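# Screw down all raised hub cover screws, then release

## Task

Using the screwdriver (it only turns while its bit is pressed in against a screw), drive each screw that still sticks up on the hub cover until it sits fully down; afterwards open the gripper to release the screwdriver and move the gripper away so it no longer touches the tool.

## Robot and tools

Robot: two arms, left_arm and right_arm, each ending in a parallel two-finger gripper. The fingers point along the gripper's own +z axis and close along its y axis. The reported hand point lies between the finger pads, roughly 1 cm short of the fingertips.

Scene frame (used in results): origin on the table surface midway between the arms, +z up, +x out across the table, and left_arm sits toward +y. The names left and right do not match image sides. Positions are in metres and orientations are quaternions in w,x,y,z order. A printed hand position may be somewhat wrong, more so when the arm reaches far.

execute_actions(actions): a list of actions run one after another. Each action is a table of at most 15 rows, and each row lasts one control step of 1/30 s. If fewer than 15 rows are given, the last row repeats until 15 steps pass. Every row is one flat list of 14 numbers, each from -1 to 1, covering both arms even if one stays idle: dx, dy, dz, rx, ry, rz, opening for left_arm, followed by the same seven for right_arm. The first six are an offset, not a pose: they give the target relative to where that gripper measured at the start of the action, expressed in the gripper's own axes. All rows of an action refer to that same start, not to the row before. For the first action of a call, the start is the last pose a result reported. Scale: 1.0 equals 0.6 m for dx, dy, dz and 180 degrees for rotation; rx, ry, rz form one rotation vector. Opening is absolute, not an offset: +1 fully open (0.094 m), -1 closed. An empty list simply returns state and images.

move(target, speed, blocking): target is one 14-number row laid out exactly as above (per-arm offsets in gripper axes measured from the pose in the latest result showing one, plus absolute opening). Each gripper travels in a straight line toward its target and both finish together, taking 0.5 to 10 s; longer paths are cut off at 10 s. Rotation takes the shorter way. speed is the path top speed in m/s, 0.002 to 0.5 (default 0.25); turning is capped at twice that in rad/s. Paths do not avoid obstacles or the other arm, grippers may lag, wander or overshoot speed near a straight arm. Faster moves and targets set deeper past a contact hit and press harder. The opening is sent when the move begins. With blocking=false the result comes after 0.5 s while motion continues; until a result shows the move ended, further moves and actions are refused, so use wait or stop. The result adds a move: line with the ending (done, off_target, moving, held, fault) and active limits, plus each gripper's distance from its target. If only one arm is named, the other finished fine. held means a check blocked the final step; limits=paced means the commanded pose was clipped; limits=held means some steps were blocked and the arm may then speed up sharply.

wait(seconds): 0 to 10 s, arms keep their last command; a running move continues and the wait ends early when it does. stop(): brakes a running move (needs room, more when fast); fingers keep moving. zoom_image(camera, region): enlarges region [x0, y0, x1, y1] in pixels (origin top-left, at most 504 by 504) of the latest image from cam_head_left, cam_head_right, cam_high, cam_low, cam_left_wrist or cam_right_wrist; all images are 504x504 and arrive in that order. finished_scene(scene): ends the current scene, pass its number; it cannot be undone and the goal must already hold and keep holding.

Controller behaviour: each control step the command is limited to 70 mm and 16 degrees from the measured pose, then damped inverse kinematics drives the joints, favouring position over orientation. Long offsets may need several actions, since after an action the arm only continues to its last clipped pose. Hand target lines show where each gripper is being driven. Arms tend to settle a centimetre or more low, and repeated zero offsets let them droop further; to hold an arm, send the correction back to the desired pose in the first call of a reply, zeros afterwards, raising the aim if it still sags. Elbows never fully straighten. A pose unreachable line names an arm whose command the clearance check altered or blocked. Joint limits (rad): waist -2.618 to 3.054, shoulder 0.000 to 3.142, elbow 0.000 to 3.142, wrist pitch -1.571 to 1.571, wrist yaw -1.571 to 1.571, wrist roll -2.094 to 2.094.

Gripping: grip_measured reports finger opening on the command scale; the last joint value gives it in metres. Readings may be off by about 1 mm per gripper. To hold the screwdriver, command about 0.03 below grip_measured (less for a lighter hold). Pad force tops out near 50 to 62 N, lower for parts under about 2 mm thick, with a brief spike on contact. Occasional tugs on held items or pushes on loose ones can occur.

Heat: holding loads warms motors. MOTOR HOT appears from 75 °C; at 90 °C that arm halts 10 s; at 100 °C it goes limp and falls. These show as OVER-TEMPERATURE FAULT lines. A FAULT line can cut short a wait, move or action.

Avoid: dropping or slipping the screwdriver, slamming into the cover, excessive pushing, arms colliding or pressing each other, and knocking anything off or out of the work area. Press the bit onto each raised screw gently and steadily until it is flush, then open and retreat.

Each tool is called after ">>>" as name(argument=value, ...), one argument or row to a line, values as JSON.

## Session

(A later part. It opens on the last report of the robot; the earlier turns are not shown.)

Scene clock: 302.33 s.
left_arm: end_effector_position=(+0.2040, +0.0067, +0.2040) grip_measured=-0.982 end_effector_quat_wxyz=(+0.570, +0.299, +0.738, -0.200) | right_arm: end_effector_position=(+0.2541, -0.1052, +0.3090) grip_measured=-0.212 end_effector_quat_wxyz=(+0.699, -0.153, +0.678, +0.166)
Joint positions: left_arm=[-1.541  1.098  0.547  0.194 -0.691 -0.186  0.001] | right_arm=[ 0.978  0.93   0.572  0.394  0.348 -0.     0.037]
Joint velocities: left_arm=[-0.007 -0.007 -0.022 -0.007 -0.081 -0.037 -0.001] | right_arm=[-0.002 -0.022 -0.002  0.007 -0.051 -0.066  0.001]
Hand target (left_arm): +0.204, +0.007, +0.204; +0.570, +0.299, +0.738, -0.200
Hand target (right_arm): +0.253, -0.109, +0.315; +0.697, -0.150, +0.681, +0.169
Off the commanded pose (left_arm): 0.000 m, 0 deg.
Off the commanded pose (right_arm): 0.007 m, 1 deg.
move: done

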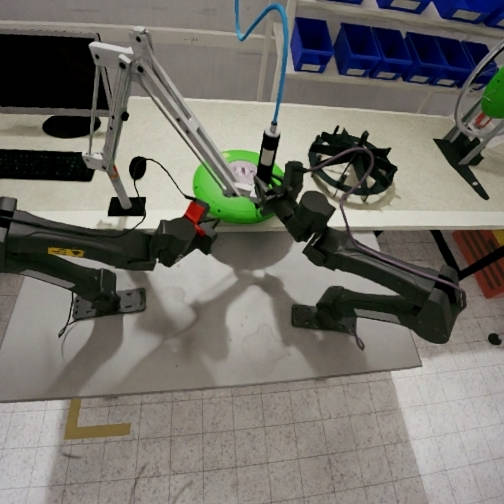

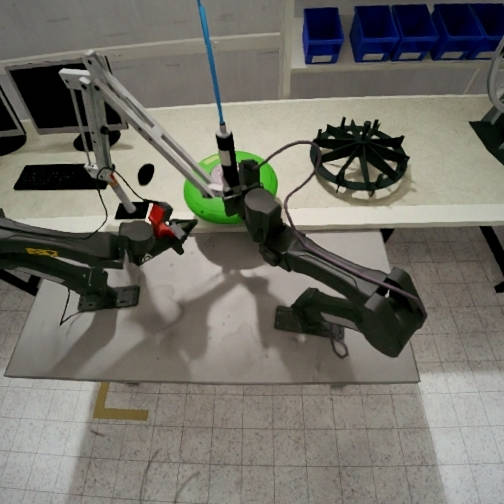

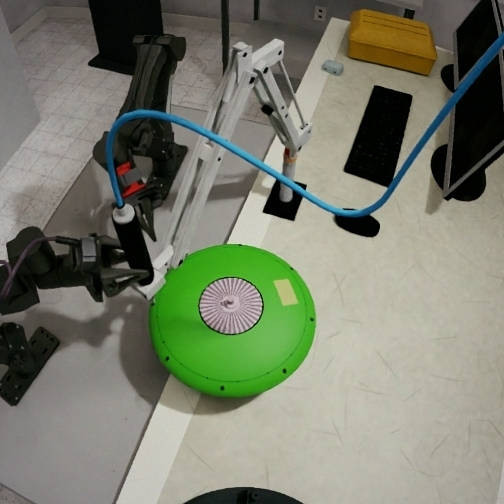

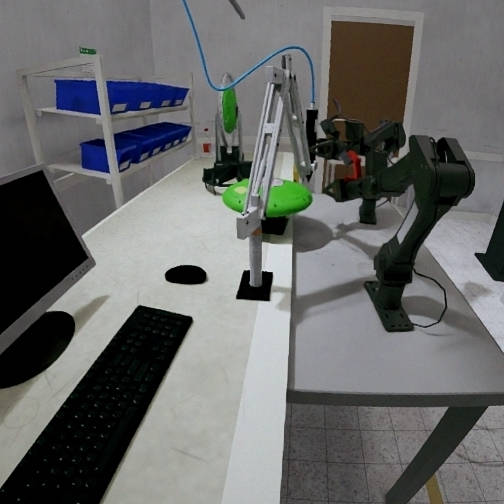

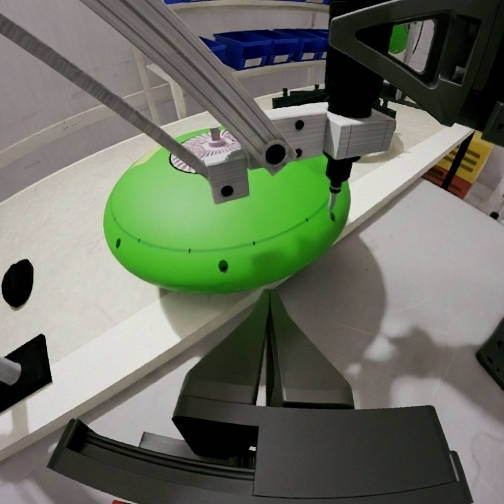

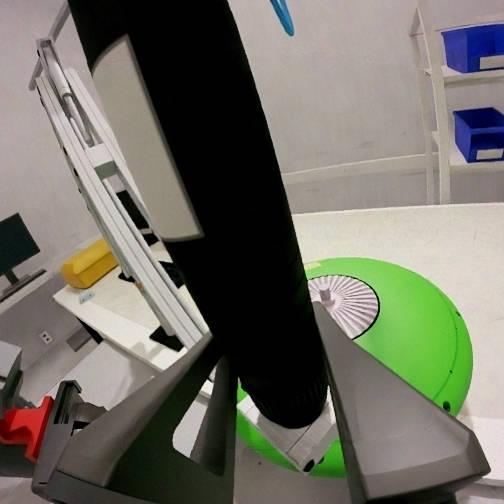

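>>> move(
  target=[0,0,0,0,0,0,-1,-0.012,-0.008,-0.0077,0,0.003,0,-0.25],
  speed=0.01,
)

>>> zoom_image(
  camera="cam_left_wrist",
  region=[305,175,365,235],
)

>>> zoom_image(
  camera="cam_head_left",
  region=[240,190,280,230],
)

Scene clock: 307.93 s.
left_arm: end_effector_position=(+0.2040, +0.0067, +0.2040) grip_measured=-0.982 end_effector_quat_wxyz=(+0.570, +0.299, +0.738, -0.200) | right_arm: end_effector_position=(+0.2536, -0.1078, +0.3092) grip_measured=-0.212 end_effector_quat_wxyz=(+0.698, -0.154, +0.679, +0.166)
Joint positions: left_arm=[-1.541  1.098  0.547  0.194 -0.691 -0.186  0.001] | right_arm=[0.969 0.918 0.572 0.377 0.338 0.    0.037]
Joint velocities: left_arm=[ 0.007  0.007  0.002 -0.095  0.022 -0.022  0.   ] | right_arm=[ 0.002  0.007 -0.017 -0.022 -0.007  0.037  0.001]
Hand target (left_arm): +0.204, +0.007, +0.204; +0.570, +0.299, +0.738, -0.200
Hand target (right_arm): +0.252, -0.112, +0.316; +0.697, -0.153, +0.681, +0.165
Off the commanded pose (left_arm): 0.000 m, 0 deg.
Off the commanded pose (right_arm): 0.008 m, 0 deg.
move: done

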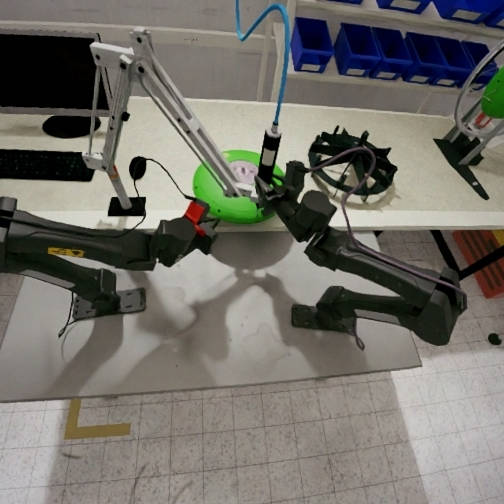

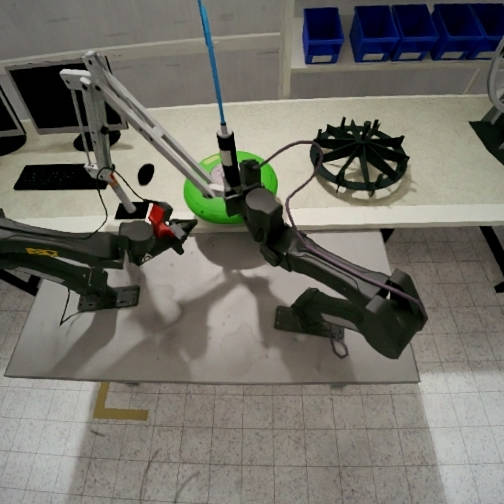

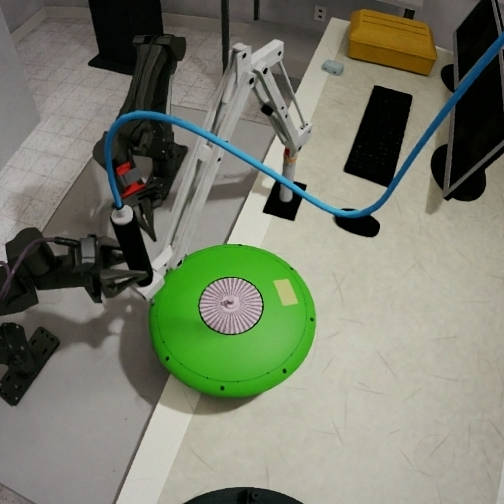

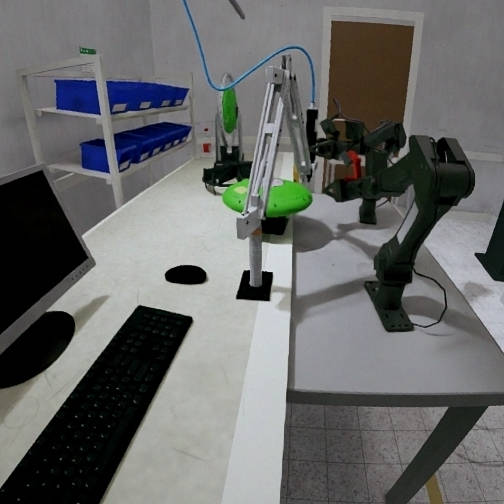

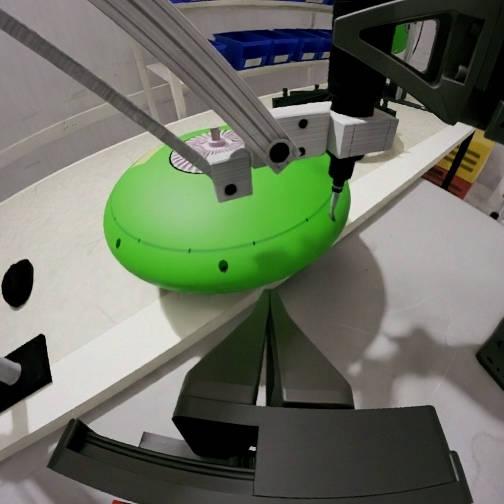

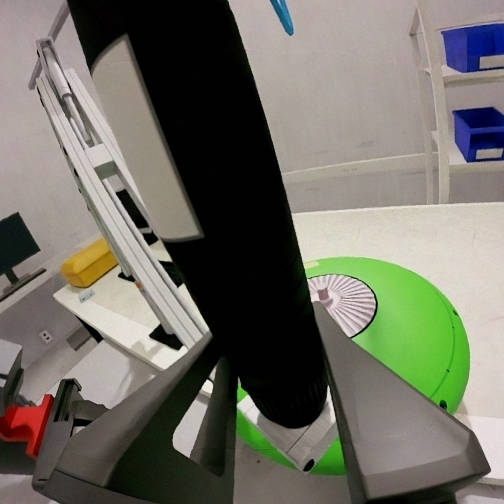

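Region (305, 175, 365, 235) of cam_left_wrist's 504x504 image, scaled by 8.400, with more detail than that image has.

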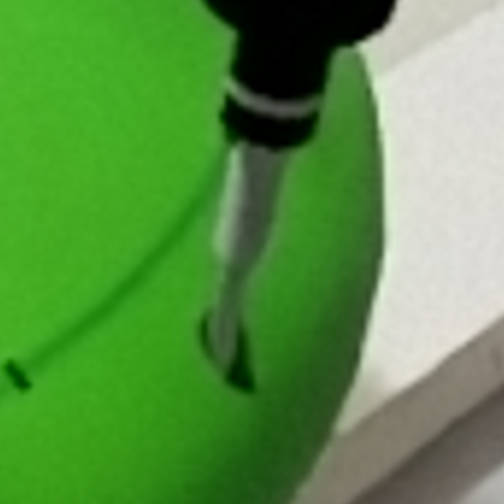

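Region (240, 190, 280, 230) of cam_head_left's 504x504 image, scaled by 12.600, with more detail than that image has.

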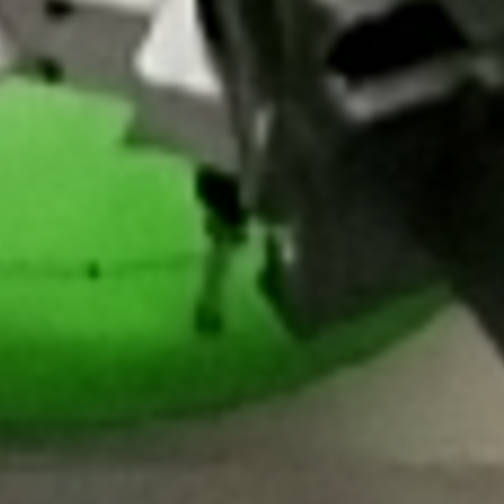

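Pressing shifts it slightly right, toward centre.

>>> execute_actions(
  actions=[
    [[0,0,0,0,0,0,-1,0.04,0.003,-0.002,0,0.02,0,-0.25]],
    [[0,0,0,0,0,0,-1,0.07,0.003,-0.002,0,0.04,0,-0.25]],
    [[0,0,0,0,0,0,-1,0.09,0.002,-0.002,0,0.052,0,-0.25]],
    [[0,0,0,0,0,0,-1,0.105,0.002,-0.002,0,0.058,0,-0.25]],
    [[0,0,0,0,0,0,-1,0.105,0.002,-0.002,0,0.058,0,-0.25]],
  ],
)

>>> zoom_image(
  camera="cam_left_wrist",
  region=[305,175,365,235],
)

Scene clock: 314.87 s.
left_arm: end_effector_position=(+0.2040, +0.0067, +0.2040) grip_measured=-0.982 end_effector_quat_wxyz=(+0.570, +0.299, +0.738, -0.200) | right_arm: end_effector_position=(+0.2532, -0.1081, +0.3041) grip_measured=-0.212 end_effector_quat_wxyz=(+0.696, -0.151, +0.681, +0.169)
Joint positions: left_arm=[-1.541  1.098  0.547  0.194 -0.691 -0.186  0.001] | right_arm=[0.969 0.918 0.554 0.392 0.338 0.011 0.037]
Joint velocities: left_arm=[ 0.002 -0.007 -0.002  0.037  0.022 -0.007 -0.001] | right_arm=[ 0.007 -0.007  0.007  0.051 -0.037 -0.022  0.   ]
Hand target (left_arm): +0.204, +0.007, +0.204; +0.570, +0.299, +0.738, -0.200
Hand target (right_arm): +0.251, -0.108, +0.244; +0.633, -0.165, +0.741, +0.152
Off the commanded pose (left_arm): 0.000 m, 0 deg.
Off the commanded pose (right_arm): 0.063 m, 11 deg.

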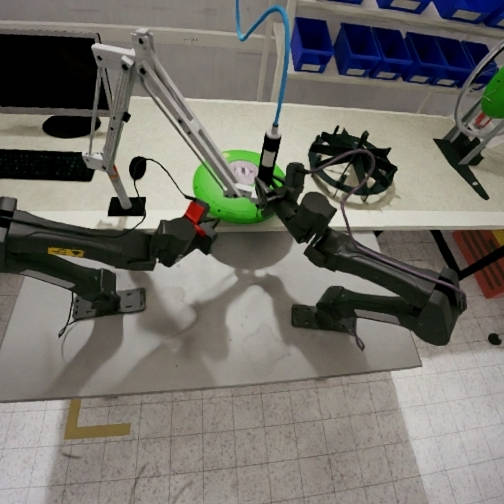

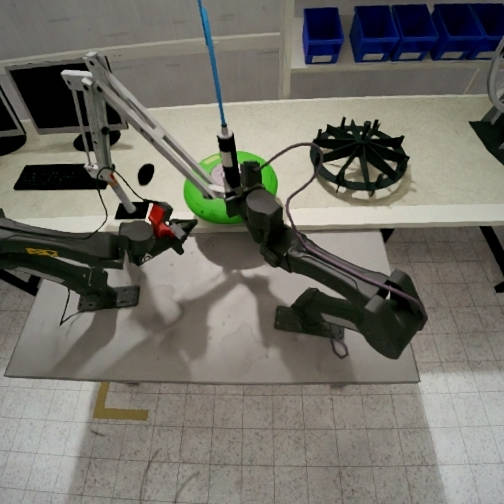

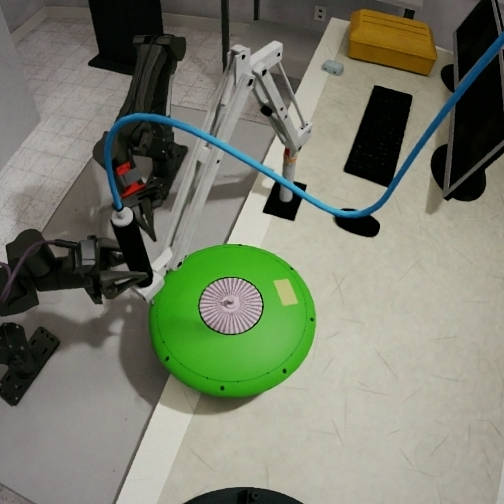

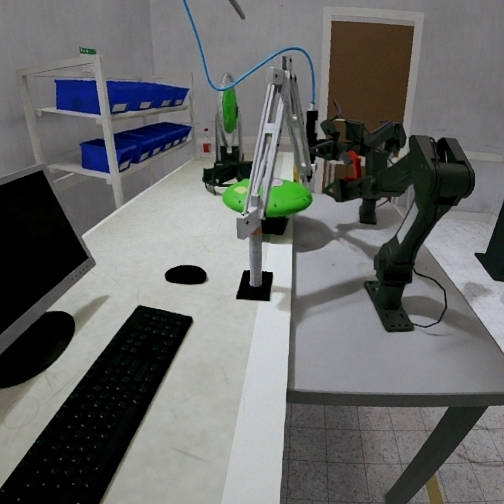

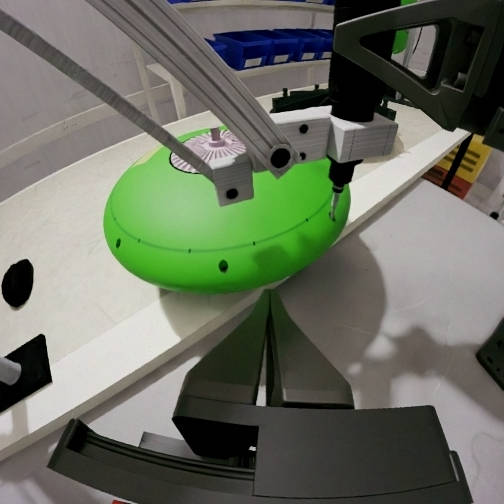

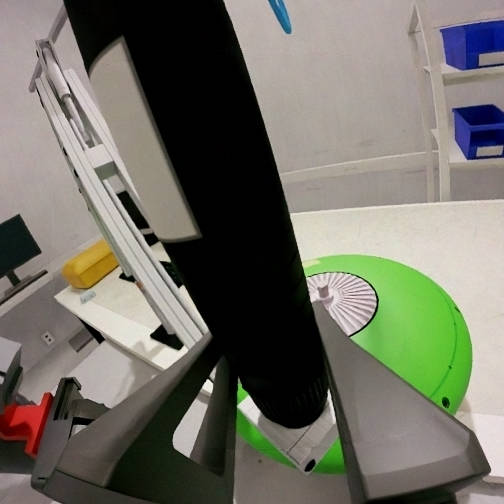

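Region (305, 175, 365, 235) of cam_left_wrist's 504x504 image, scaled by 8.400, with more detail than that image has.

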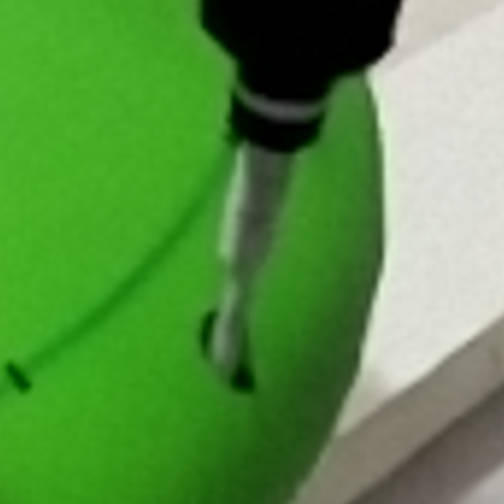

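>>> execute_actions(
  actions=[
    [[0,0,0,0,0,0,-1,0.05,0.006,-0.005,0,0.03,0,-0.25]],
    [[0,0,0,0,0,0,-1,0.05,0.008,-0.006,0,0.03,0,-0.25]],
  ],
)

>>> zoom_image(
  camera="cam_left_wrist",
  region=[305,175,365,235],
)

>>> zoom_image(
  camera="cam_head_left",
  region=[240,190,280,230],
)

Scene clock: 320.83 s.
left_arm: end_effector_position=(+0.2040, +0.0067, +0.2040) grip_measured=-0.982 end_effector_quat_wxyz=(+0.570, +0.299, +0.738, -0.200) | right_arm: end_effector_position=(+0.2499, -0.1060, +0.3060) grip_measured=-0.212 end_effector_quat_wxyz=(+0.700, -0.148, +0.679, +0.165)
Joint positions: left_arm=[-1.541  1.098  0.547  0.194 -0.691 -0.186  0.001] | right_arm=[1.    0.918 0.554 0.4   0.38  0.003 0.037]
Joint velocities: left_arm=[ 0.007  0.017 -0.012 -0.007 -0.051  0.037 -0.001] | right_arm=[-0.007 -0.017 -0.022 -0.022  0.007 -0.051  0.   ]
Hand target (left_arm): +0.204, +0.007, +0.204; +0.570, +0.299, +0.738, -0.200
Hand target (right_arm): +0.247, -0.105, +0.276; +0.668, -0.157, +0.711, +0.158
Off the commanded pose (left_arm): 0.000 m, 0 deg.
Off the commanded pose (right_arm): 0.031 m, 6 deg.

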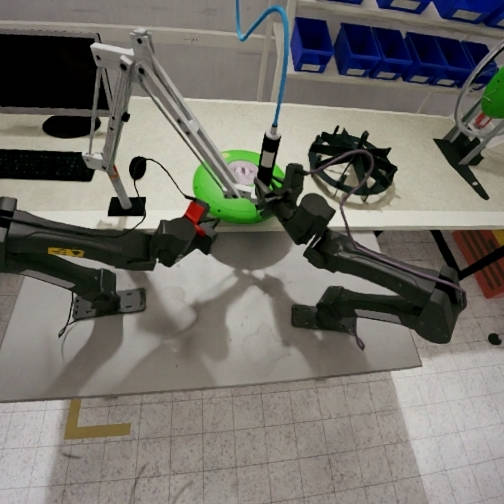

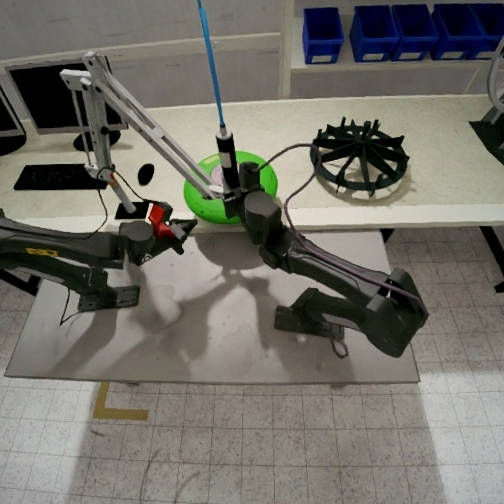

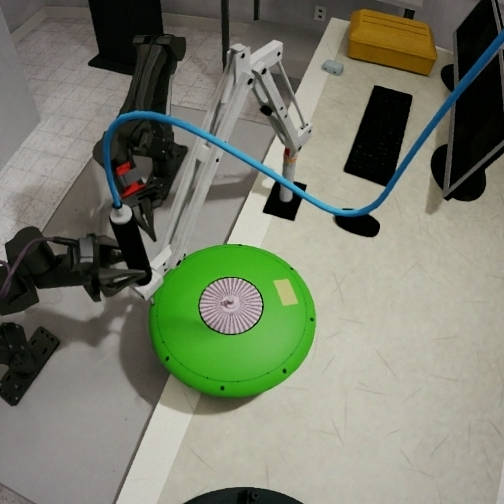

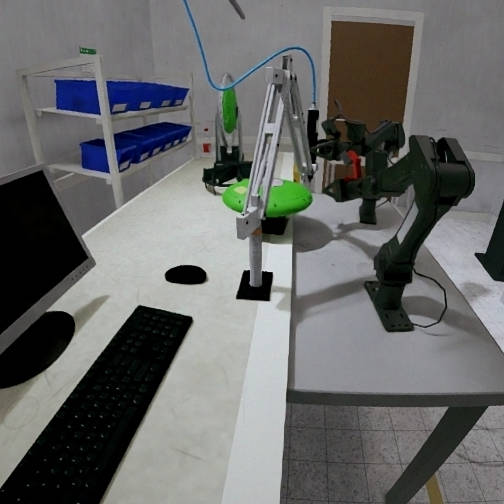

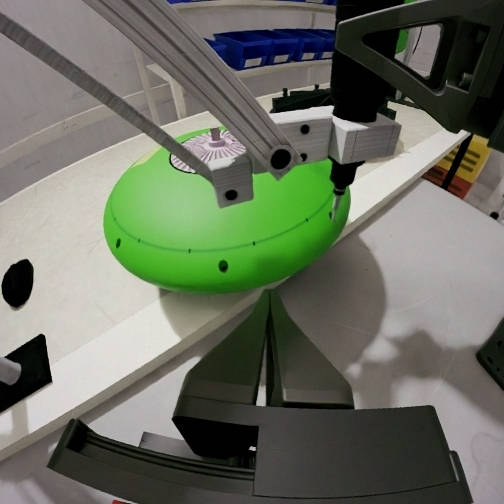

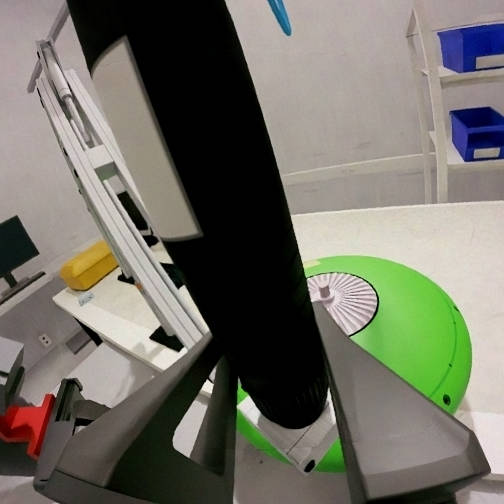

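Region (305, 175, 365, 235) of cam_left_wrist's 504x504 image, scaled by 8.400, with more detail than that image has.

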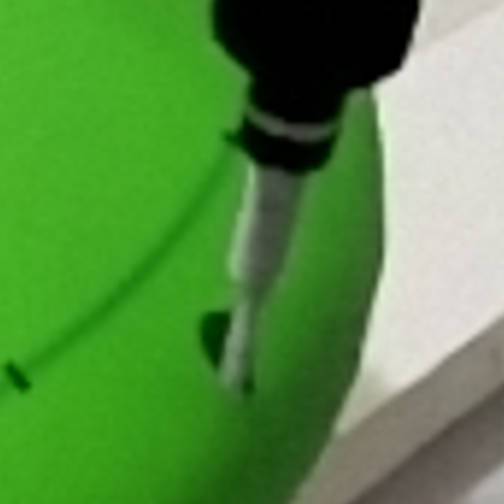

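Region (240, 190, 280, 230) of cam_head_left's 504x504 image, scaled by 12.600, with more detail than that image has.

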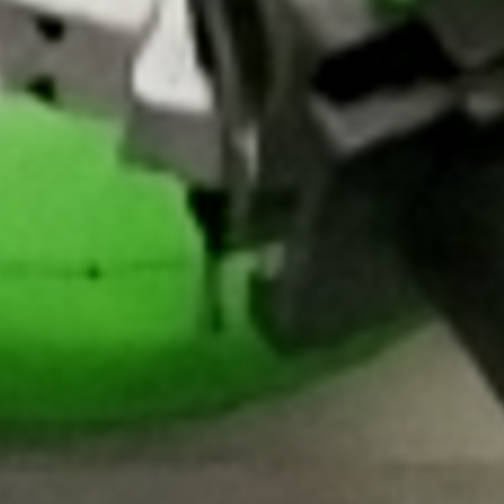

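>>> move(
  target=[0,0,0,0,0,0,-1,-0.016,-0.0066,0.005,0,0.002,0,-0.25],
  speed=0.01,
)

>>> zoom_image(
  camera="cam_left_wrist",
  region=[305,175,365,235],
)

Scene clock: 326.37 s.
left_arm: end_effector_position=(+0.2040, +0.0067, +0.2040) grip_measured=-0.982 end_effector_quat_wxyz=(+0.570, +0.299, +0.738, -0.200) | right_arm: end_effector_position=(+0.2521, -0.1068, +0.3097) grip_measured=-0.212 end_effector_quat_wxyz=(+0.699, -0.152, +0.679, +0.165)
Joint positions: left_arm=[-1.541  1.098  0.547  0.194 -0.691 -0.186  0.001] | right_arm=[ 0.983  0.918  0.572  0.379  0.356 -0.     0.037]
Joint velocities: left_arm=[-0.012 -0.002 -0.002 -0.022 -0.051 -0.051 -0.001] | right_arm=[-0.007  0.007 -0.012  0.007  0.051 -0.007 -0.   ]
Hand target (left_arm): +0.204, +0.007, +0.204; +0.570, +0.299, +0.738, -0.200
Hand target (right_arm): +0.254, -0.109, +0.315; +0.698, -0.148, +0.681, +0.164
Off the commanded pose (left_arm): 0.000 m, 0 deg.
Off the commanded pose (right_arm): 0.007 m, 1 deg.
move: done

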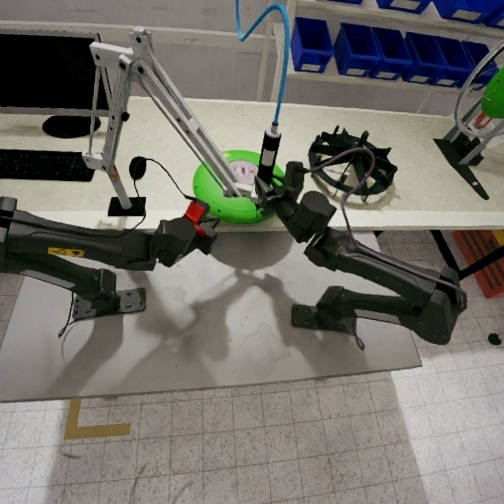

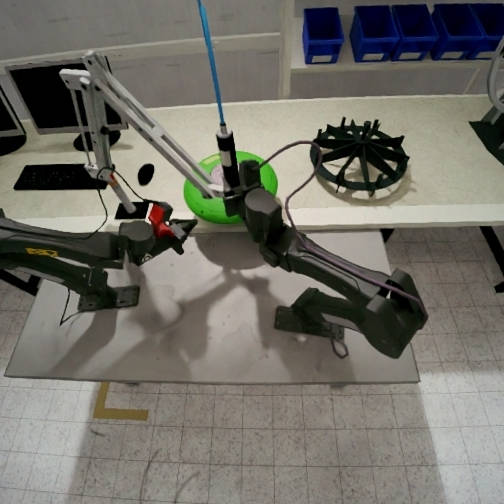

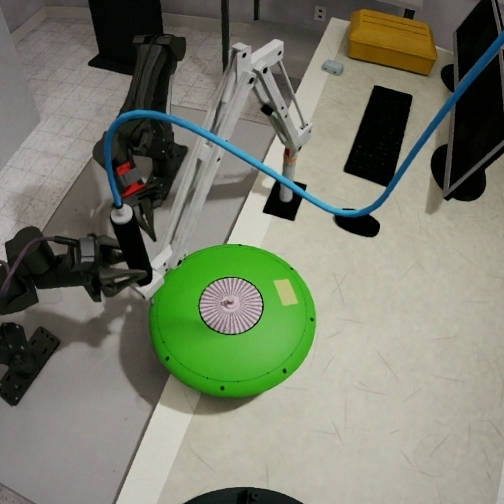

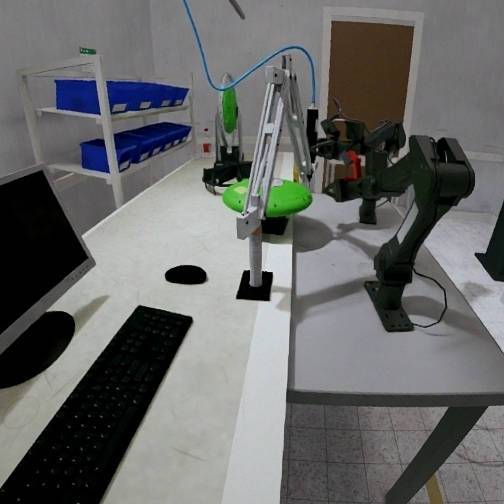

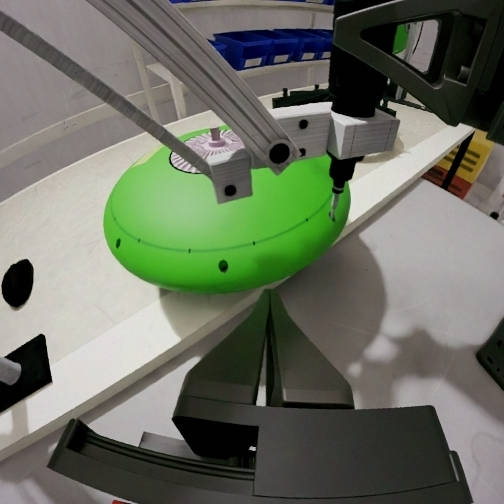

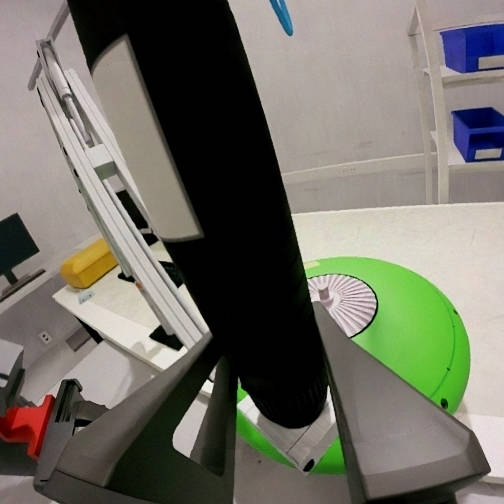

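Region (305, 175, 365, 235) of cam_left_wrist's 504x504 image, scaled by 8.400, with more detail than that image has.

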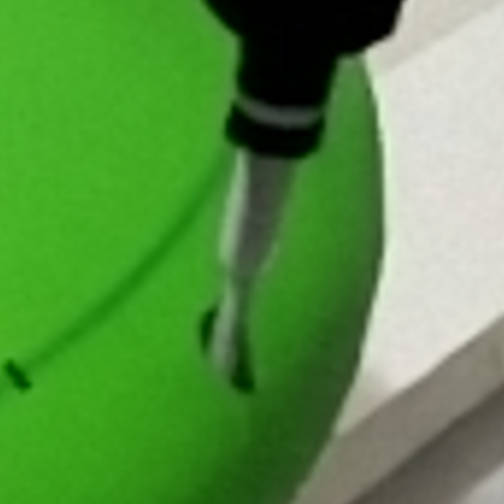

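>>> execute_actions(
  actions=[
    [[0,0,0,0,0,0,-1,0.04,0.001,0,0,0.02,0,-0.25]],
    [[0,0,0,0,0,0,-1,0.07,0.002,0,0,0.04,0,-0.25]],
    [[0,0,0,0,0,0,-1,0.09,0.002,-0.002,0,0.052,0,-0.25]],
    [[0,0,0,0,0,0,-1,0.105,0.002,-0.002,0,0.058,0,-0.25]],
    [[0,0,0,0,0,0,-1,0.105,0.002,-0.002,0,0.058,0,-0.25]],
  ],
)

>>> zoom_image(
  camera="cam_left_wrist",
  region=[305,175,365,235],
)

Scene clock: 332.33 s.
left_arm: end_effector_position=(+0.2040, +0.0067, +0.2040) grip_measured=-0.982 end_effector_quat_wxyz=(+0.570, +0.299, +0.738, -0.200) | right_arm: end_effector_position=(+0.2519, -0.1071, +0.3042) grip_measured=-0.212 end_effector_quat_wxyz=(+0.696, -0.149, +0.682, +0.168)
Joint positions: left_arm=[-1.541  1.098  0.547  0.194 -0.691 -0.186  0.001] | right_arm=[0.982 0.918 0.556 0.389 0.356 0.011 0.037]
Joint velocities: left_arm=[-0.002  0.002  0.002 -0.066 -0.007  0.051 -0.   ] | right_arm=[ 0.012 -0.002  0.002  0.007  0.007  0.037 -0.   ]
Hand target (left_arm): +0.204, +0.007, +0.204; +0.570, +0.299, +0.738, -0.200
Hand target (right_arm): +0.249, -0.107, +0.244; +0.633, -0.164, +0.742, +0.150
Off the commanded pose (left_arm): 0.000 m, 0 deg.
Off the commanded pose (right_arm): 0.063 m, 11 deg.

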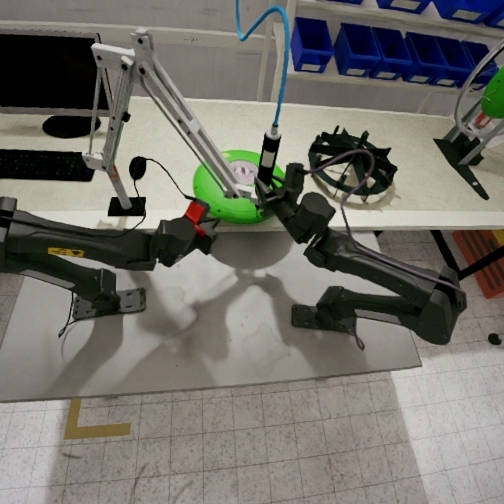

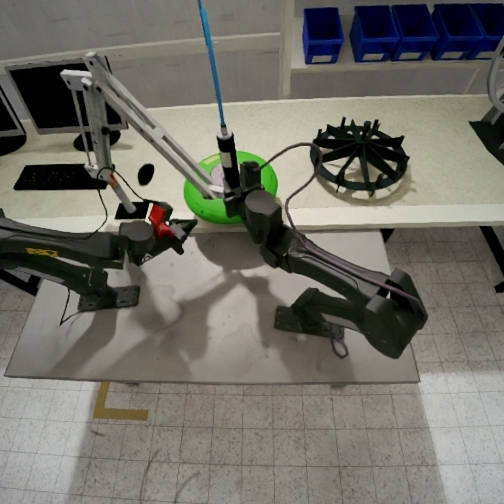

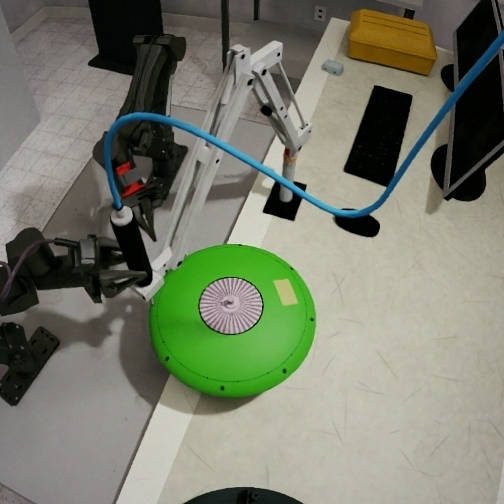

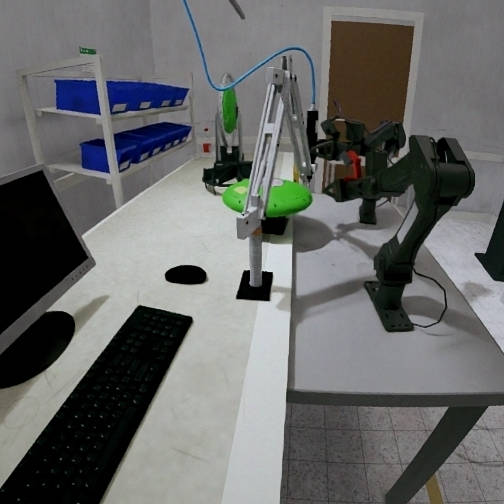

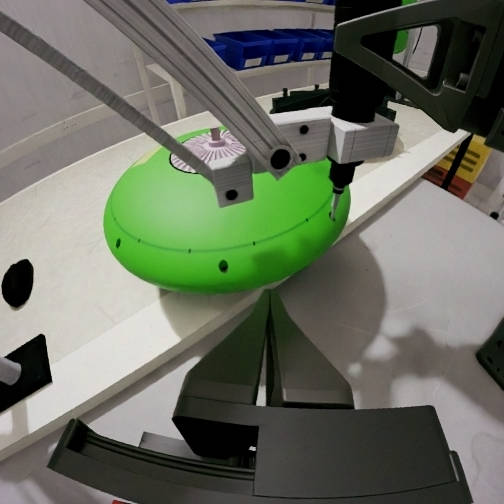

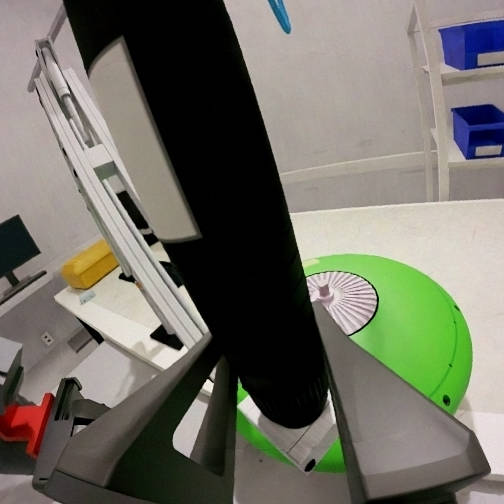

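Region (305, 175, 365, 235) of cam_left_wrist's 504x504 image, scaled by 8.400, with more detail than that image has.

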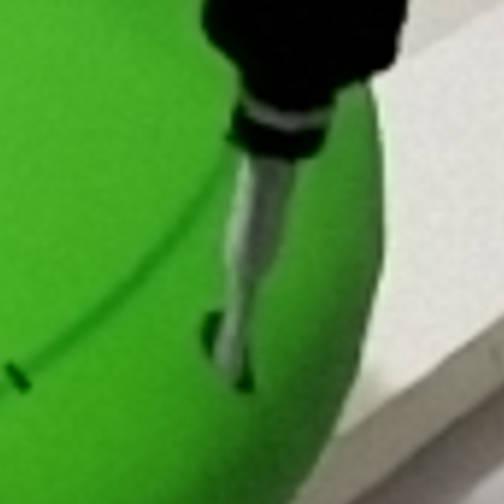

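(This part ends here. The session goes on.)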